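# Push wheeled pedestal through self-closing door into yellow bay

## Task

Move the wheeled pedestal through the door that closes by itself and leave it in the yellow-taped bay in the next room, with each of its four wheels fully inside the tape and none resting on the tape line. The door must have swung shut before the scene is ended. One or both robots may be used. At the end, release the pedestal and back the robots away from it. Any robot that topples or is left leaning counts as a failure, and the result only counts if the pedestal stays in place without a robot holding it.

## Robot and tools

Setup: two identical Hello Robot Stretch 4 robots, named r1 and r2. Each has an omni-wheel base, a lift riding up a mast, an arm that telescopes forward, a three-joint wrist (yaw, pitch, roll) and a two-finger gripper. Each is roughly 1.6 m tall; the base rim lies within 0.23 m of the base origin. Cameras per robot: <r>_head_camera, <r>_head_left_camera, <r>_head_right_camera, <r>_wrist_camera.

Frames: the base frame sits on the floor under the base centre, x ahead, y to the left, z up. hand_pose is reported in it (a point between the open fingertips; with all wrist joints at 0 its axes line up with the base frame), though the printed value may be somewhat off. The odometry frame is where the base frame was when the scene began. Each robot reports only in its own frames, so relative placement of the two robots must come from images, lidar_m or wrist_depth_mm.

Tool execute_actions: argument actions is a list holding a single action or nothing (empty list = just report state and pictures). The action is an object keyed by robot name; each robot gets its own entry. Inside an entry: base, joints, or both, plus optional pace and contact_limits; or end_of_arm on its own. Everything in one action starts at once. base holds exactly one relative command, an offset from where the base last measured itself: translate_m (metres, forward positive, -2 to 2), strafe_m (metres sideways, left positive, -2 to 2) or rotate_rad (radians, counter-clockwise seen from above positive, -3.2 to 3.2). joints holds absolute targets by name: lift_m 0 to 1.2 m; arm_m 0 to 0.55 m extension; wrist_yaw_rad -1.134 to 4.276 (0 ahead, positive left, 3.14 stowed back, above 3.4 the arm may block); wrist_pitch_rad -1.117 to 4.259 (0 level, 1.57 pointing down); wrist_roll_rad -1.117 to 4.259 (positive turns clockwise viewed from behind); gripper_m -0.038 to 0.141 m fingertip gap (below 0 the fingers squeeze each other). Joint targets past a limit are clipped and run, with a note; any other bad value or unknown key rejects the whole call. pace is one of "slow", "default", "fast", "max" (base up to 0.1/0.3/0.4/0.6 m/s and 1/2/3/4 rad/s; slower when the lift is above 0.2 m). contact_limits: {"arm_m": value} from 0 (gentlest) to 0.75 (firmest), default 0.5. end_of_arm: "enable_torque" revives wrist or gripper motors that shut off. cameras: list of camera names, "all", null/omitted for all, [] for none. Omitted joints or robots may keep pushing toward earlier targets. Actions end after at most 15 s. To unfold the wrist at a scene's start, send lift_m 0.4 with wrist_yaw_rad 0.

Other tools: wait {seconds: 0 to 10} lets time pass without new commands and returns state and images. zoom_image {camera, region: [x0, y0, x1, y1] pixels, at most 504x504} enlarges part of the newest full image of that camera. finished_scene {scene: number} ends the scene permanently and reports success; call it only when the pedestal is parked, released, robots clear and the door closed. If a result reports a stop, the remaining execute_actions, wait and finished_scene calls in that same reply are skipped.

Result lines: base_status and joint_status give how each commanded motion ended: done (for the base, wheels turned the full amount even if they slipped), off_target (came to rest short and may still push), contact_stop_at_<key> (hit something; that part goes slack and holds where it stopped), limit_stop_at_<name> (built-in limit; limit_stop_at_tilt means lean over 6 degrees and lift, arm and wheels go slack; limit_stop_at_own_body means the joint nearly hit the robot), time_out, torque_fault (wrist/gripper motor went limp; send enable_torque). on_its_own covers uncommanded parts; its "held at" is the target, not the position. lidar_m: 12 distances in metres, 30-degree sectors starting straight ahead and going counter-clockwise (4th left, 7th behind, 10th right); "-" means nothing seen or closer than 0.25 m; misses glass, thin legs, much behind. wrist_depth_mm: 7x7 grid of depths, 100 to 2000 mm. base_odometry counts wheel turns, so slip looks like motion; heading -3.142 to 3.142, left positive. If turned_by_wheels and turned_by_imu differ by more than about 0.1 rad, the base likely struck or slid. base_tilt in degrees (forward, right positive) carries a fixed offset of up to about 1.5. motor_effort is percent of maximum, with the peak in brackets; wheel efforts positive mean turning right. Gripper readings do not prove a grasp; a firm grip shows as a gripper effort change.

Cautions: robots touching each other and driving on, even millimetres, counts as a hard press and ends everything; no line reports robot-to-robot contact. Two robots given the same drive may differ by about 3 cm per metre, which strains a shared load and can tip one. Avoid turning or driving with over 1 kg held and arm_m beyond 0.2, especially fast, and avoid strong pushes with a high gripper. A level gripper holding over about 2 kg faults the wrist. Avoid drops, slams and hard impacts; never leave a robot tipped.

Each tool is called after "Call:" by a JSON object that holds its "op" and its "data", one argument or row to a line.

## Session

Call:
{"op": "execute_actions", "data": {
  "actions": []
}}

Scene clock: 0.00 s.
r1.base_odometry: x=+0.000 y=+0.000 heading=+0.000 (m, m, rad; r1's odometry frame)
r1.turned_by_wheels: +0.000 (rad since the last result)
r1.turned_by_imu: +0.000 (rad since the last result)
r1.base_tilt: forward=+0.0 right=+0.2 (deg)
r1.lidar_m: 0.72 0.68 0.70 0.98 1.64 1.69 2.26 4.01 1.83 1.19 1.12 1.05
r1.base_status: not commanded
r1.joint_positions: lift_m=+0.185 arm_m=+0.000 wrist_yaw_rad=+3.187 wrist_pitch_rad=+0.021 wrist_roll_rad=-0.008 gripper_m=+0.057
r1.joint_status: not commanded
r1.motor_effort: lift_m=+21 arm_m=+0 wrist_yaw_rad=+1 wrist_pitch_rad=-6 wrist_roll_rad=-1 gripper_m=-4 wheel_0=+0 wheel_1=+1 wheel_2=+1 (%)
r1.hand_pose: x=-0.1210 y=+0.0743 z=+0.3576 quat_wxyz=(-0.023, -0.010, -0.004, +1.000) (m; r1's base frame)
r1.wrist_depth_mm: - 141 244 - - 1921 1576 / - 109 140 - - 1863 1576 / - 112 138 - - 1863 1499 / - 124 154 - - 1863 1499 / 139 - - - - 1863 1537 / 798 1756 1397 1708 221 1756 1537 / 931 1098 946 1098 946 991 1060
r2.base_odometry: x=+0.000 y=+0.000 heading=+0.000 (m, m, rad; r2's odometry frame)
r2.turned_by_wheels: +0.000 (rad since the last result)
r2.turned_by_imu: +0.000 (rad since the last result)
r2.base_tilt: forward=-0.3 right=+0.2 (deg)
r2.lidar_m: 1.61 1.83 2.43 2.44 2.80 2.07 2.16 2.72 2.28 2.28 1.90 1.61
r2.base_status: not commanded
r2.joint_positions: lift_m=+0.227 arm_m=-0.002 wrist_yaw_rad=+3.134 wrist_pitch_rad=+0.021 wrist_roll_rad=+0.016 gripper_m=+0.057
r2.joint_status: not commanded
r2.motor_effort: lift_m=+21 arm_m=-2 wrist_yaw_rad=-1 wrist_pitch_rad=-7 wrist_roll_rad=-2 gripper_m=-1 wheel_0=+0 wheel_1=+0 wheel_2=+0 (%)
r2.hand_pose: x=-0.1191 y=+0.0896 z=+0.3992 quat_wxyz=(+0.004, -0.010, +0.008, +1.000) (m; r2's base frame)
r2.wrist_depth_mm: 143 144 - - - - - / - 142 - - - - - / - 123 189 - - - - / 103 138 204 - - - - / 136 154 - - - - - / - - 1808 - 1708 1808 1808 / 1205 1255 193 1118 1008 1160 1138
pictures: r1_head_camera, r1_head_left_camera, r1_head_right_camera, r1_wrist_camera, r2_head_camera, r2_head_left_camera, r2_head_right_camera, r2_wrist_camera
Images, in order (width x height): r1_head_camera 420x560, r1_head_left_camera 420x672, r1_head_right_camera 420x672, r1_wrist_camera 616x392, r2_head_camera 420x560, r2_head_left_camera 420x672, r2_head_right_camera 420x672, r2_wrist_camera 616x392.

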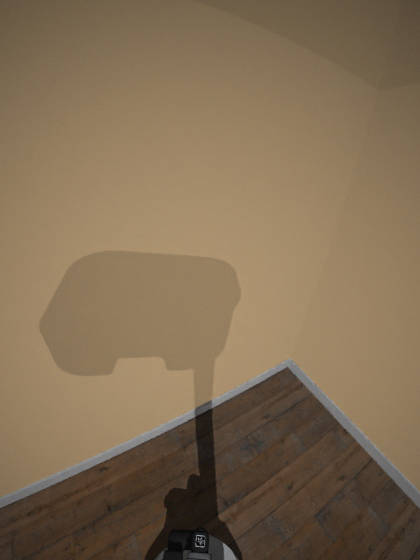

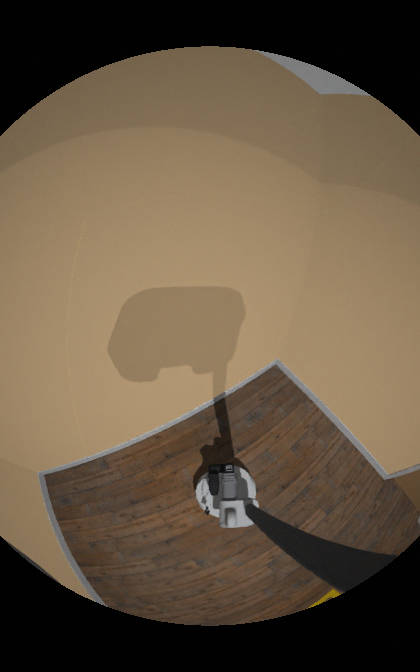

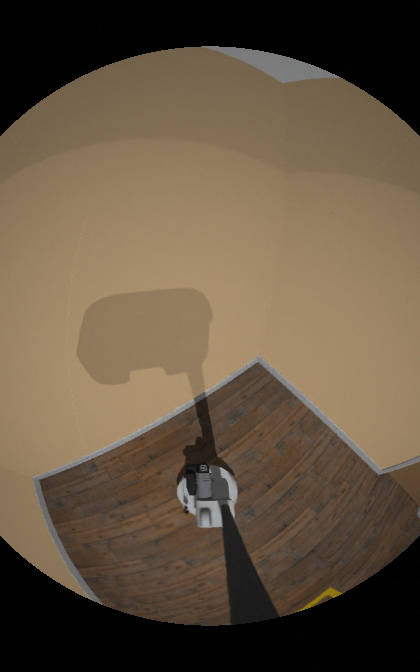

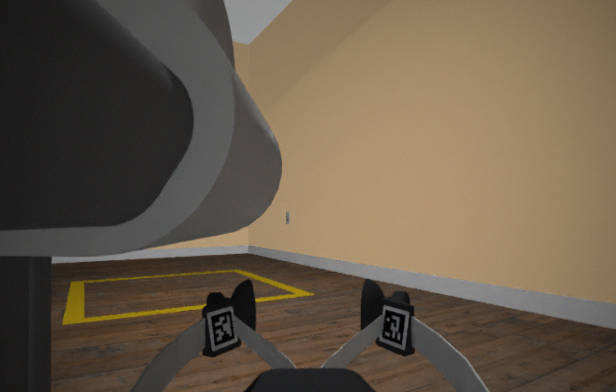

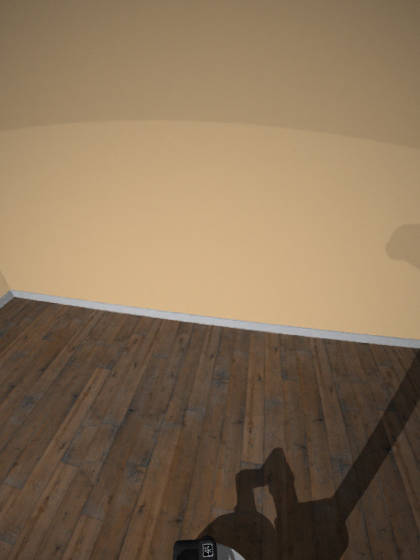

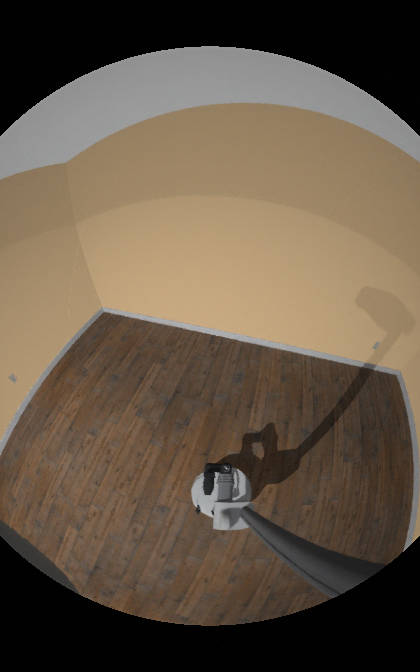

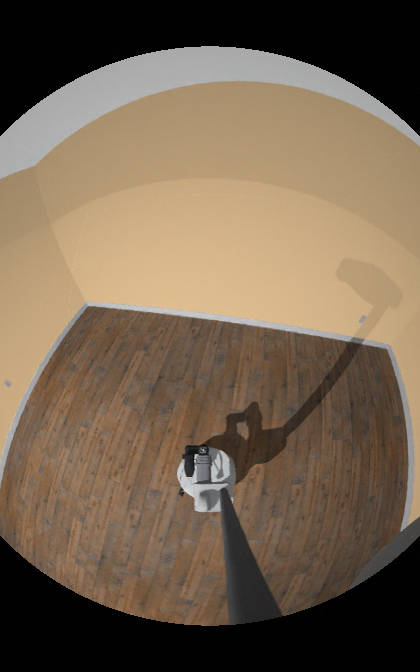

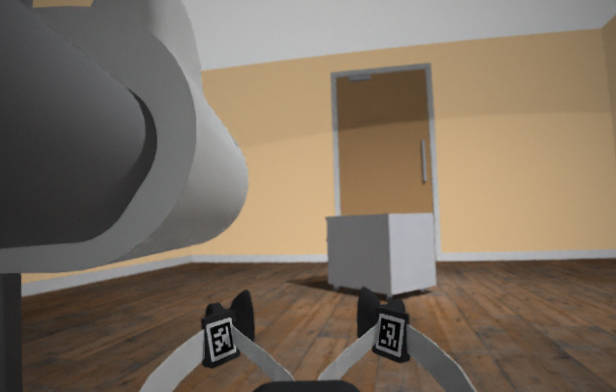

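Same room layout. r1 will face the side wall and reverse to the door position.

Call:
{"op": "execute_actions", "data": {
  "actions": [
    {"r1":{"base":{"rotate_rad":0.57}},"r2":{"base":{"rotate_rad":2.97},"joints":{"lift_m":0.4,"wrist_yaw_rad":0}}}
  ],
  "cameras": []
}}

Call:
{"op": "execute_actions", "data": {
  "actions": [
    {"r1":{"base":{"translate_m":-1.62},"pace":"max"},"r2":{"base":{"translate_m":1.1},"joints":{"lift_m":0.2,"gripper_m":0.14},"pace":"fast"}}
  ],
  "cameras": ["r1_head_right_camera","r2_head_camera"]
}}

Scene clock: 7.87 s.
r1.base_odometry: x=+0.000 y=+0.000 heading=+0.569 (m, m, rad; r1's odometry frame)
r1.turned_by_wheels: +0.569 (rad since the last result)
r1.turned_by_imu: +0.563 (rad since the last result)
r1.base_tilt: forward=+0.1 right=+0.2 (deg)
r1.lidar_m: 0.68 0.72 1.00 1.61 1.72 2.32 4.16 1.74 1.17 1.10 0.98 0.72
r1.base_status: done
r1.joint_positions: lift_m=+0.185 arm_m=+0.000 wrist_yaw_rad=+3.187 wrist_pitch_rad=+0.021 wrist_roll_rad=-0.008 gripper_m=+0.057
r1.joint_status: not commanded
r1.motor_effort: lift_m=+21(21) arm_m=+0(0) wrist_yaw_rad=-3(1) wrist_pitch_rad=-6(6) wrist_roll_rad=-2(2) gripper_m=-4(5) wheel_0=-3(8) wheel_1=-2(9) wheel_2=-4(14) (%)
r1.hand_pose: x=-0.1210 y=+0.0743 z=+0.3576 quat_wxyz=(-0.023, -0.010, -0.004, +1.000) (m; r1's base frame)
r1.wrist_depth_mm: - 142 243 - - - - / - 110 140 - - - - / - 112 139 - - - - / - 124 154 - - - - / 139 - - - - - - / 809 1756 1397 1808 220 1756 1708 / 931 1078 946 1098 946 991 1060
r2.base_odometry: x=+0.000 y=+0.000 heading=+2.970 (m, m, rad; r2's odometry frame)
r2.turned_by_wheels: +2.970 (rad since the last result)
r2.turned_by_imu: +2.896 (rad since the last result)
r2.base_tilt: forward=-0.3 right=+0.2 (deg)
r2.lidar_m: 2.09 3.10 2.33 2.27 2.18 1.65 1.60 1.72 2.46 2.45 2.57 3.71
r2.base_status: done
r2.joint_positions: lift_m=+0.400 arm_m=-0.002 wrist_yaw_rad=+0.000 wrist_pitch_rad=+0.021 wrist_roll_rad=+0.016 gripper_m=+0.057
r2.joint_status: all done
r2.motor_effort: lift_m=+25(28) arm_m=-2(2) wrist_yaw_rad=-1(5) wrist_pitch_rad=-6(7) wrist_roll_rad=-2(2) gripper_m=-2(1) wheel_0=+0(4) wheel_1=+1(6) wheel_2=+1(6) (%)
r2.hand_pose: x=+0.4572 y=-0.0873 z=+0.5720 quat_wxyz=(+1.000, +0.008, +0.010, +0.000) (m; r2's base frame)
r2.wrist_depth_mm: - - - - - - - / - - - - - - - / - - - - - - - / - - - - - - - / - - - - - - - / - - - 1863 - - - / 1661 1756 193 1464 1397 1618 1537
pictures: none
No camera images: the call's "cameras" was empty. Leave "cameras" out to get every camera's image.

Scene clock: 12.07 s.
r1.base_odometry: x=-1.365 y=-0.873 heading=+0.569 (m, m, rad; r1's odometry frame)
r1.turned_by_wheels: +0.000 (rad since the last result)
r1.turned_by_imu: -0.004 (rad since the last result)
r1.base_tilt: forward=+0.1 right=+0.2 (deg)
r1.lidar_m: 2.28 2.34 1.71 1.62 1.70 2.34 2.40 1.67 1.26 1.20 1.22 1.60
r1.base_status: done
r1.joint_positions: lift_m=+0.185 arm_m=+0.000 wrist_yaw_rad=+3.187 wrist_pitch_rad=+0.021 wrist_roll_rad=-0.008 gripper_m=+0.057
r1.joint_status: not commanded
r1.motor_effort: lift_m=+21(21) arm_m=+0(0) wrist_yaw_rad=+2(1) wrist_pitch_rad=-6(6) wrist_roll_rad=-1(1) gripper_m=-5(6) wheel_0=-1(12) wheel_1=+0(11) wheel_2=-2(19) (%)
r1.hand_pose: x=-0.1210 y=+0.0742 z=+0.3576 quat_wxyz=(-0.023, -0.010, -0.004, +1.000) (m; r1's base frame)
r1.wrist_depth_mm: - 142 244 - - - - / - 109 140 - - - - / - 112 139 - - - - / - 124 154 - - - - / 139 - - - - - - / 798 1756 1430 1808 220 1708 1708 / 931 1098 946 1118 931 991 1042
r2.base_odometry: x=-1.084 y=+0.187 heading=+2.970 (m, m, rad; r2's odometry frame)
r2.turned_by_wheels: +0.000 (rad since the last result)
r2.turned_by_imu: +0.002 (rad since the last result)
r2.base_tilt: forward=-0.2 right=+0.1 (deg)
r2.lidar_m: 0.99 3.03 2.29 2.24 2.33 2.78 2.69 2.87 2.58 2.51 2.65 1.06
r2.base_status: done
r2.joint_positions: lift_m=+0.200 arm_m=-0.002 wrist_yaw_rad=+0.000 wrist_pitch_rad=+0.020 wrist_roll_rad=+0.016 gripper_m=+0.140
r2.joint_status: all done
r2.motor_effort: lift_m=+17(24) arm_m=-2(2) wrist_yaw_rad=+0(1) wrist_pitch_rad=-6(7) wrist_roll_rad=-2(2) gripper_m=+4(5) wheel_0=-1(7) wheel_1=-1(7) wheel_2=+0(12) (%)
r2.hand_pose: x=+0.4571 y=-0.0874 z=+0.3727 quat_wxyz=(+1.000, +0.008, +0.010, +0.000) (m; r2's base frame)
r2.wrist_depth_mm: - - - - - - - / - - - - - - - / - - - - - - - / - - - 904 904 - - / - - 1060 842 809 - - / 1808 1661 1060 842 759 1397 1618 / 1160 1042 976 156 750 976 1078
pictures: r1_head_right_camera, r2_head_camera
Images, in order (width x height): r1_head_right_camera 420x672, r2_head_camera 420x560.

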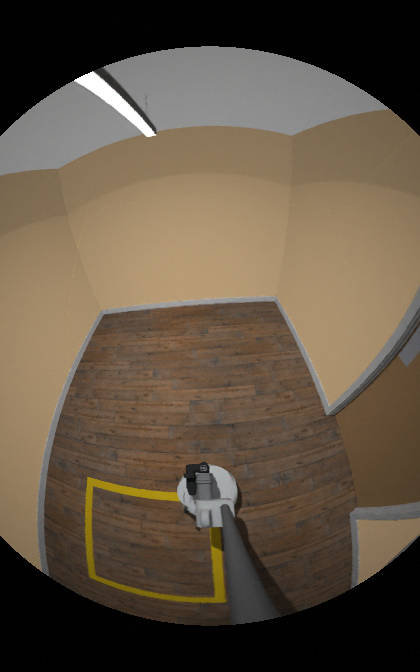

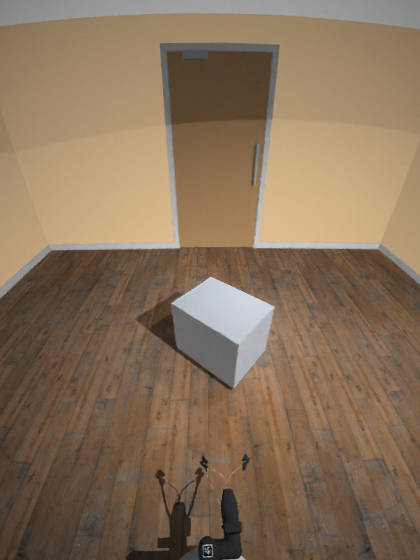

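Call:
{"op": "execute_actions", "data": {
  "actions": [
    {"r1":{"base":{"strafe_m":-0.93},"pace":"fast"},"r2":{"base":{"rotate_rad":-0.72},"joints":{"gripper_m":0}}}
  ],
  "cameras": []
}}

Call:
{"op": "execute_actions", "data": {
  "actions": [
    {"r1":{"base":{"strafe_m":-0.4},"pace":"slow"},"r2":{"base":{"strafe_m":1.0}}}
  ],
  "cameras": ["r2_head_camera"]
}}

Call:
{"op": "execute_actions", "data": {
  "actions": [
    {"r1":{"base":{"strafe_m":-0.45},"pace":"slow"},"r2":{"base":{"translate_m":0.6},"pace":"slow"}}
  ],
  "cameras": ["r1_head_right_camera","r2_head_camera"]
}}

Scene clock: 23.40 s.
r1.base_odometry: x=-0.864 y=-1.657 heading=+0.569 (m, m, rad; r1's odometry frame)
r1.turned_by_wheels: +0.000 (rad since the last result)
r1.turned_by_imu: -0.002 (rad since the last result)
r1.base_tilt: forward=+0.1 right=+0.3 (deg)
r1.lidar_m: 0.87 2.40 2.69 2.56 2.69 2.51 0.91 0.43 0.30 0.26 0.30 0.43
r1.base_status: done
r1.joint_positions: lift_m=+0.185 arm_m=+0.000 wrist_yaw_rad=+3.187 wrist_pitch_rad=+0.021 wrist_roll_rad=-0.008 gripper_m=+0.057
r1.joint_status: not commanded
r1.motor_effort: lift_m=+21(21) arm_m=+0(0) wrist_yaw_rad=+1(2) wrist_pitch_rad=-6(6) wrist_roll_rad=-1(1) gripper_m=-2(3) wheel_0=+1(13) wheel_1=+1(16) wheel_2=+0(2) (%)
r1.hand_pose: x=-0.1210 y=+0.0743 z=+0.3576 quat_wxyz=(-0.023, -0.010, -0.004, +1.000) (m; r1's base frame)
r1.wrist_depth_mm: - 142 244 - - - - / - 109 140 - - - - / - 112 139 - - - - / - 124 154 - - - - / 140 654 1229 - - - - / 397 661 878 1756 221 1756 1661 / 569 654 931 1118 946 991 1060
r2.base_odometry: x=-1.084 y=+0.187 heading=+2.250 (m, m, rad; r2's odometry frame)
r2.turned_by_wheels: -0.720 (rad since the last result)
r2.turned_by_imu: -0.701 (rad since the last result)
r2.base_tilt: forward=-0.3 right=+0.2 (deg)
r2.lidar_m: 3.18 1.01 1.28 2.44 2.22 2.28 2.84 2.71 2.75 2.73 2.50 2.53
r2.base_status: done
r2.joint_positions: lift_m=+0.200 arm_m=-0.002 wrist_yaw_rad=+0.000 wrist_pitch_rad=+0.020 wrist_roll_rad=+0.016 gripper_m=+0.000
r2.joint_status: all done
r2.motor_effort: lift_m=+17(17) arm_m=-2(2) wrist_yaw_rad=+0(0) wrist_pitch_rad=-7(7) wrist_roll_rad=-2(2) gripper_m=-2(3) wheel_0=+1(5) wheel_1=+0(7) wheel_2=-1(5) (%)
r2.hand_pose: x=+0.4571 y=-0.0874 z=+0.3727 quat_wxyz=(+1.000, +0.008, +0.010, +0.000) (m; r2's base frame)
r2.wrist_depth_mm: - - - - - - 1921 / - - - - - - 1921 / - - - - - - 1921 / - - - - - - 1921 / 798 - - - - - 1921 / 798 1618 1863 206 1756 1708 1661 / 768 1118 178 183 176 1138 1078
pictures: none
No camera images: the call's "cameras" was empty. Leave "cameras" out to get every camera's image.

Scene clock: 28.53 s.
r1.base_odometry: x=-0.648 y=-1.993 heading=+0.569 (m, m, rad; r1's odometry frame)
r1.turned_by_wheels: +0.000 (rad since the last result)
r1.turned_by_imu: -0.005 (rad since the last result)
r1.base_tilt: forward=+0.1 right=+0.2 (deg)
r1.lidar_m: 0.42 0.47 3.08 2.94 3.06 0.55 0.27 0.25 - 0.25 0.27 2.42
r1.base_status: done
r1.joint_positions: lift_m=+0.185 arm_m=+0.000 wrist_yaw_rad=+3.187 wrist_pitch_rad=+0.021 wrist_roll_rad=-0.008 gripper_m=+0.057
r1.joint_status: not commanded
r1.motor_effort: lift_m=+21(21) arm_m=+0(0) wrist_yaw_rad=+2(0) wrist_pitch_rad=-7(6) wrist_roll_rad=-1(1) gripper_m=-5(4) wheel_0=+13(24) wheel_1=-19(33) wheel_2=+7(2) (%)
r1.hand_pose: x=-0.1210 y=+0.0743 z=+0.3576 quat_wxyz=(-0.023, -0.010, -0.004, +1.000) (m; r1's base frame)
r1.wrist_depth_mm: - 142 243 654 - - - / - 109 140 634 - - - / - 112 139 640 - - - / - 124 154 627 - - - / 139 336 462 627 - - - / 264 364 410 621 221 1708 1661 / 306 342 421 544 647 991 1060
r2.base_odometry: x=-1.862 y=-0.441 heading=+2.250 (m, m, rad; r2's odometry frame)
r2.turned_by_wheels: +0.000 (rad since the last result)
r2.turned_by_imu: +0.006 (rad since the last result)
r2.base_tilt: forward=-0.3 right=+0.2 (deg)
r2.lidar_m: 0.90 2.39 2.41 1.59 1.45 1.46 1.82 3.32 3.36 3.56 3.30 0.95
r2.base_status: done
r2.joint_positions: lift_m=+0.200 arm_m=-0.002 wrist_yaw_rad=+0.000 wrist_pitch_rad=+0.020 wrist_roll_rad=+0.016 gripper_m=+0.000
r2.joint_status: not commanded
r2.motor_effort: lift_m=+17(17) arm_m=-1(2) wrist_yaw_rad=+0(0) wrist_pitch_rad=-7(7) wrist_roll_rad=-2(2) gripper_m=-5(4) wheel_0=+0(8) wheel_1=-2(7) wheel_2=+0(3) (%)
r2.hand_pose: x=+0.4571 y=-0.0874 z=+0.3727 quat_wxyz=(+1.000, +0.008, +0.010, +0.000) (m; r2's base frame)
r2.wrist_depth_mm: 1921 - - - - - - / 1921 - - - - - - / 1983 - - - - - - / 1863 - - 676 668 654 - / 1921 - - 661 668 654 - / 1808 1863 1618 206 661 654 1464 / 1182 1160 178 182 176 647 960
pictures: r2_head_camera
Images, in order (width x height): r2_head_camera 420x560.

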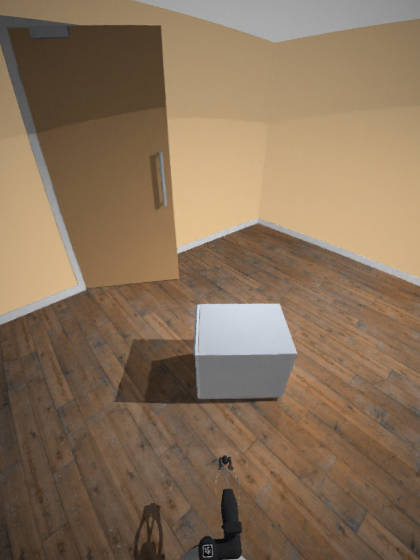

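Scene clock: 35.83 s.
r1.base_odometry: x=-0.406 y=-2.371 heading=+0.569 (m, m, rad; r1's odometry frame)
r1.turned_by_wheels: +0.000 (rad since the last result)
r1.turned_by_imu: -0.001 (rad since the last result)
r1.base_tilt: forward=+0.2 right=+0.2 (deg)
r1.lidar_m: 1.91 0.66 0.63 3.40 0.76 0.28 0.25 - 0.25 0.28 3.34 2.40
r1.base_status: done
r1.joint_positions: lift_m=+0.185 arm_m=+0.000 wrist_yaw_rad=+3.187 wrist_pitch_rad=+0.021 wrist_roll_rad=-0.008 gripper_m=+0.057
r1.joint_status: not commanded
r1.motor_effort: lift_m=+21(21) arm_m=+0(0) wrist_yaw_rad=+1(1) wrist_pitch_rad=-6(6) wrist_roll_rad=-2(2) gripper_m=-2(4) wheel_0=+6(18) wheel_1=-14(28) wheel_2=+9(10) (%)
r1.hand_pose: x=-0.1210 y=+0.0743 z=+0.3576 quat_wxyz=(-0.023, -0.010, -0.004, +1.000) (m; r1's base frame)
r1.wrist_depth_mm: - 142 244 399 455 525 609 / - 109 140 397 445 517 603 / - 112 139 394 445 508 591 / - 124 154 389 442 504 580 / 139 301 345 382 436 500 574 / 255 314 329 384 221 492 574 / 285 301 332 366 413 492 564
r2.base_odometry: x=-2.239 y=+0.026 heading=+2.250 (m, m, rad; r2's odometry frame)
r2.turned_by_wheels: +0.000 (rad since the last result)
r2.turned_by_imu: +0.002 (rad since the last result)
r2.base_tilt: forward=-0.3 right=+0.2 (deg)
r2.lidar_m: 0.45 1.23 2.05 1.97 1.81 1.85 2.34 3.78 3.84 3.19 0.52 0.45
r2.base_status: done
r2.joint_positions: lift_m=+0.200 arm_m=-0.003 wrist_yaw_rad=+0.003 wrist_pitch_rad=+0.020 wrist_roll_rad=+0.016 gripper_m=+0.000
r2.joint_status: not commanded
r2.motor_effort: lift_m=+17(17) arm_m=+0(2) wrist_yaw_rad=-9(27) wrist_pitch_rad=-4(7) wrist_roll_rad=-2(2) gripper_m=-5(5) wheel_0=+6(9) wheel_1=+2(5) wheel_2=-3(15) (%)
r2.hand_pose: x=+0.4571 y=-0.0865 z=+0.3729 quat_wxyz=(+1.000, +0.008, +0.010, +0.002) (m; r2's base frame)
r2.wrist_depth_mm: 1255 1060 - - - - - / 1229 1060 - - - - - / 1229 1060 262 238 220 206 196 / 1229 1042 251 235 219 205 194 / 1229 1042 252 233 217 203 193 / 1160 1025 248 208 214 202 191 / 1118 1025 179 180 177 200 190
pictures: r1_head_right_camera, r2_head_camera
Images, in order (width x height): r1_head_right_camera 420x672, r2_head_camera 420x560.

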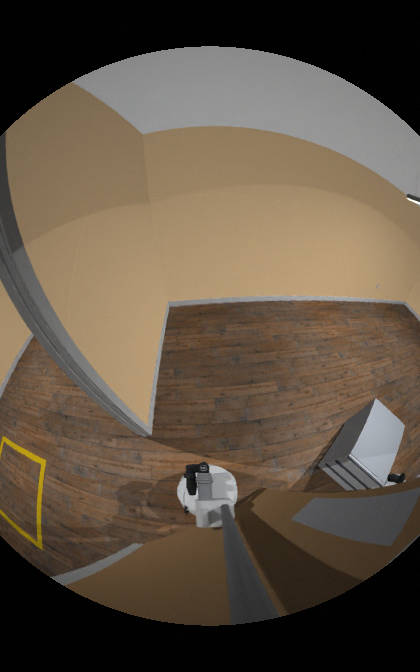

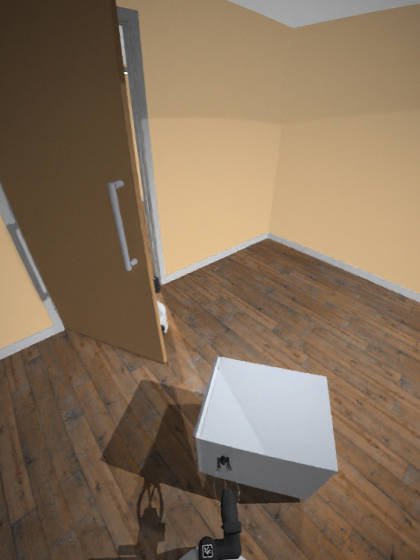

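Call:
{"op": "execute_actions", "data": {
  "actions": [
    {"r1":{"base":{"translate_m":-0.35},"pace":"slow"},"r2":{"joints":{"arm_m":0.15},"pace":"slow"}}
  ],
  "cameras": []
}}

Call:
{"op": "execute_actions", "data": {
  "actions": [
    {"r1":{"base":{"rotate_rad":-1.6},"pace":"slow"},"r2":{"joints":{"arm_m":0,"gripper_m":0.14},"base":{"translate_m":-0.15}}}
  ],
  "cameras": []
}}

Call:
{"op": "execute_actions", "data": {
  "actions": [
    {"r1":{"base":{"translate_m":0.3}},"r2":{"base":{"rotate_rad":-0.65}}}
  ],
  "cameras": ["r1_head_right_camera","r2_head_left_camera"]
}}

Scene clock: 48.30 s.
r1.base_odometry: x=-0.700 y=-2.560 heading=+0.569 (m, m, rad; r1's odometry frame)
r1.turned_by_wheels: -0.001 (rad since the last result)
r1.turned_by_imu: -0.002 (rad since the last result)
r1.base_tilt: forward=+0.2 right=+0.2 (deg)
r1.lidar_m: 1.90 0.93 3.55 3.39 0.26 0.25 - 0.25 0.32 0.96 0.95 2.77
r1.base_status: done
r1.joint_positions: lift_m=+0.185 arm_m=+0.000 wrist_yaw_rad=+3.187 wrist_pitch_rad=+0.021 wrist_roll_rad=-0.008 gripper_m=+0.057
r1.joint_status: not commanded
r1.motor_effort: lift_m=+21(21) arm_m=+0(0) wrist_yaw_rad=+1(0) wrist_pitch_rad=-6(6) wrist_roll_rad=-1(1) gripper_m=-4(2) wheel_0=-8(13) wheel_1=-11(22) wheel_2=+12(27) (%)
r1.hand_pose: x=-0.1210 y=+0.0743 z=+0.3576 quat_wxyz=(-0.023, -0.010, -0.004, +1.000) (m; r1's base frame)
r1.wrist_depth_mm: - 142 243 325 314 304 294 / - 109 140 320 310 301 293 / - 112 139 320 309 300 291 / - 124 154 315 306 298 290 / 139 330 324 315 304 294 287 / 282 334 317 312 220 291 286 / 338 334 319 307 297 287 283
r2.base_odometry: x=-2.239 y=+0.026 heading=+2.250 (m, m, rad; r2's odometry frame)
r2.turned_by_wheels: +0.000 (rad since the last result)
r2.turned_by_imu: +0.000 (rad since the last result)
r2.base_tilt: forward=-0.3 right=+0.2 (deg)
r2.lidar_m: 0.61 1.03 2.06 1.97 1.81 1.84 2.33 3.79 3.84 3.17 0.58 0.57
r2.base_status: not commanded
r2.joint_positions: lift_m=+0.200 arm_m=+0.149 wrist_yaw_rad=-0.002 wrist_pitch_rad=+0.019 wrist_roll_rad=+0.016 gripper_m=+0.000
r2.joint_status: all done
r2.motor_effort: lift_m=+17(17) arm_m=+8(9) wrist_yaw_rad=+5(9) wrist_pitch_rad=-3(4) wrist_roll_rad=-2(2) gripper_m=-5(4) wheel_0=+5(6) wheel_1=+2(2) wheel_2=-4(4) (%)
r2.hand_pose: x=+0.6077 y=-0.0879 z=+0.3731 quat_wxyz=(+1.000, +0.008, +0.009, -0.001) (m; r2's base frame)
r2.wrist_depth_mm: - - - - - - - / - - - - - - - / - - 304 248 213 189 175 / - - 279 240 212 189 174 / - - 278 239 211 187 173 / 1008 1921 273 209 206 186 172 / 904 1182 177 182 174 184 171
pictures: none
No camera images: the call's "cameras" was empty. Leave "cameras" out to get every camera's image.

Scene clock: 51.20 s.
r1.base_odometry: x=-0.700 y=-2.559 heading=-1.030 (m, m, rad; r1's odometry frame)
r1.turned_by_wheels: -1.599 (rad since the last result)
r1.turned_by_imu: -1.585 (rad since the last result)
r1.base_tilt: forward=+0.1 right=+0.2 (deg)
r1.lidar_m: 0.96 0.95 2.78 2.05 0.92 3.58 3.51 0.25 0.25 - 0.25 0.31
r1.base_status: done
r1.joint_positions: lift_m=+0.185 arm_m=+0.000 wrist_yaw_rad=+3.187 wrist_pitch_rad=+0.021 wrist_roll_rad=-0.008 gripper_m=+0.057
r1.joint_status: not commanded
r1.motor_effort: lift_m=+21(21) arm_m=+0(0) wrist_yaw_rad=+2(1) wrist_pitch_rad=-6(6) wrist_roll_rad=-2(1) gripper_m=-3(4) wheel_0=+11(10) wheel_1=-6(9) wheel_2=+9(25) (%)
r1.hand_pose: x=-0.1210 y=+0.0743 z=+0.3576 quat_wxyz=(-0.023, -0.010, -0.004, +1.000) (m; r1's base frame)
r1.wrist_depth_mm: - 142 243 - - - - / - 109 140 - - - - / - 112 139 - - - - / - 124 154 - - - - / 139 455 - - - - - / 304 535 1430 1756 221 1708 1661 / 387 473 931 1098 931 1008 1060
r2.base_odometry: x=-2.145 y=-0.091 heading=+2.250 (m, m, rad; r2's odometry frame)
r2.turned_by_wheels: +0.000 (rad since the last result)
r2.turned_by_imu: +0.000 (rad since the last result)
r2.base_tilt: forward=-0.3 right=+0.1 (deg)
r2.lidar_m: 0.73 1.12 2.18 1.88 1.73 1.74 2.22 3.67 3.72 3.30 3.02 0.69
r2.base_status: done
r2.joint_positions: lift_m=+0.200 arm_m=+0.001 wrist_yaw_rad=+0.000 wrist_pitch_rad=+0.020 wrist_roll_rad=+0.016 gripper_m=+0.140
r2.joint_status: all done
r2.motor_effort: lift_m=+17(17) arm_m=-4(7) wrist_yaw_rad=+0(5) wrist_pitch_rad=-7(7) wrist_roll_rad=-2(2) gripper_m=+3(3) wheel_0=-1(4) wheel_1=-1(5) wheel_2=-1(9) (%)
r2.hand_pose: x=+0.4601 y=-0.0874 z=+0.3727 quat_wxyz=(+1.000, +0.008, +0.010, +0.000) (m; r2's base frame)
r2.wrist_depth_mm: - - - - - - - / - - - - - - - / - - - - - - - / - - - 544 466 418 384 / - - - 525 462 415 379 / 1078 1205 1661 525 462 394 377 / 1042 1025 585 156 445 397 373
pictures: none
No camera images: the call's "cameras" was empty. Leave "cameras" out to get every camera's image.

Scene clock: 53.67 s.
r1.base_odometry: x=-0.545 y=-2.816 heading=-1.030 (m, m, rad; r1's odometry frame)
r1.turned_by_wheels: +0.000 (rad since the last result)
r1.turned_by_imu: -0.001 (rad since the last result)
r1.base_tilt: forward=+0.1 right=+0.3 (deg)
r1.lidar_m: 0.67 0.66 0.76 2.66 1.11 1.12 0.69 0.26 0.25 - 0.25 0.29
r1.base_status: done
r1.joint_positions: lift_m=+0.185 arm_m=+0.000 wrist_yaw_rad=+3.187 wrist_pitch_rad=+0.021 wrist_roll_rad=-0.008 gripper_m=+0.057
r1.joint_status: not commanded
r1.motor_effort: lift_m=+21(21) arm_m=+0(0) wrist_yaw_rad=+0(1) wrist_pitch_rad=-6(7) wrist_roll_rad=-1(1) gripper_m=-5(4) wheel_0=+7(15) wheel_1=-2(4) wheel_2=-8(16) (%)
r1.hand_pose: x=-0.1210 y=+0.0743 z=+0.3576 quat_wxyz=(-0.023, -0.010, -0.004, +1.000) (m; r1's base frame)
r1.wrist_depth_mm: - 141 244 - - - - / - 110 140 - - - - / - 112 139 - - - - / - 124 154 - - - - / 140 459 - - - - - / 309 549 723 1808 221 1756 1576 / 394 484 788 1098 931 991 1042
r2.base_odometry: x=-2.145 y=-0.091 heading=+1.600 (m, m, rad; r2's odometry frame)
r2.turned_by_wheels: -0.650 (rad since the last result)
r2.turned_by_imu: -0.634 (rad since the last result)
r2.base_tilt: forward=-0.3 right=+0.2 (deg)
r2.lidar_m: 0.69 0.70 1.11 2.14 2.01 1.73 1.72 2.03 3.60 3.68 3.50 3.03
r2.base_status: done
r2.joint_positions: lift_m=+0.200 arm_m=+0.001 wrist_yaw_rad=+0.000 wrist_pitch_rad=+0.020 wrist_roll_rad=+0.016 gripper_m=+0.140
r2.joint_status: not commanded
r2.motor_effort: lift_m=+17(17) arm_m=-4(4) wrist_yaw_rad=+0(0) wrist_pitch_rad=-6(7) wrist_roll_rad=-2(2) gripper_m=+1(2) wheel_0=+0(5) wheel_1=-1(6) wheel_2=-2(5) (%)
r2.hand_pose: x=+0.4601 y=-0.0874 z=+0.3727 quat_wxyz=(+1.000, +0.008, +0.010, +0.000) (m; r2's base frame)
r2.wrist_depth_mm: - - - - - - - / - - - - - - - / - - - - - - - / 449 459 473 - - - - / 442 455 466 - - - - / 436 445 455 1863 1756 1366 1661 / 433 439 452 156 1008 1042 1078
pictures: r1_head_right_camera, r2_head_left_camera
Images, in order (width x height): r1_head_right_camera 420x672, r2_head_left_camera 420x672.

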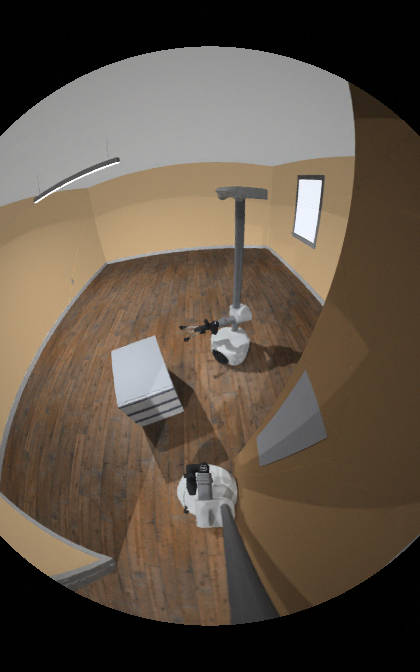

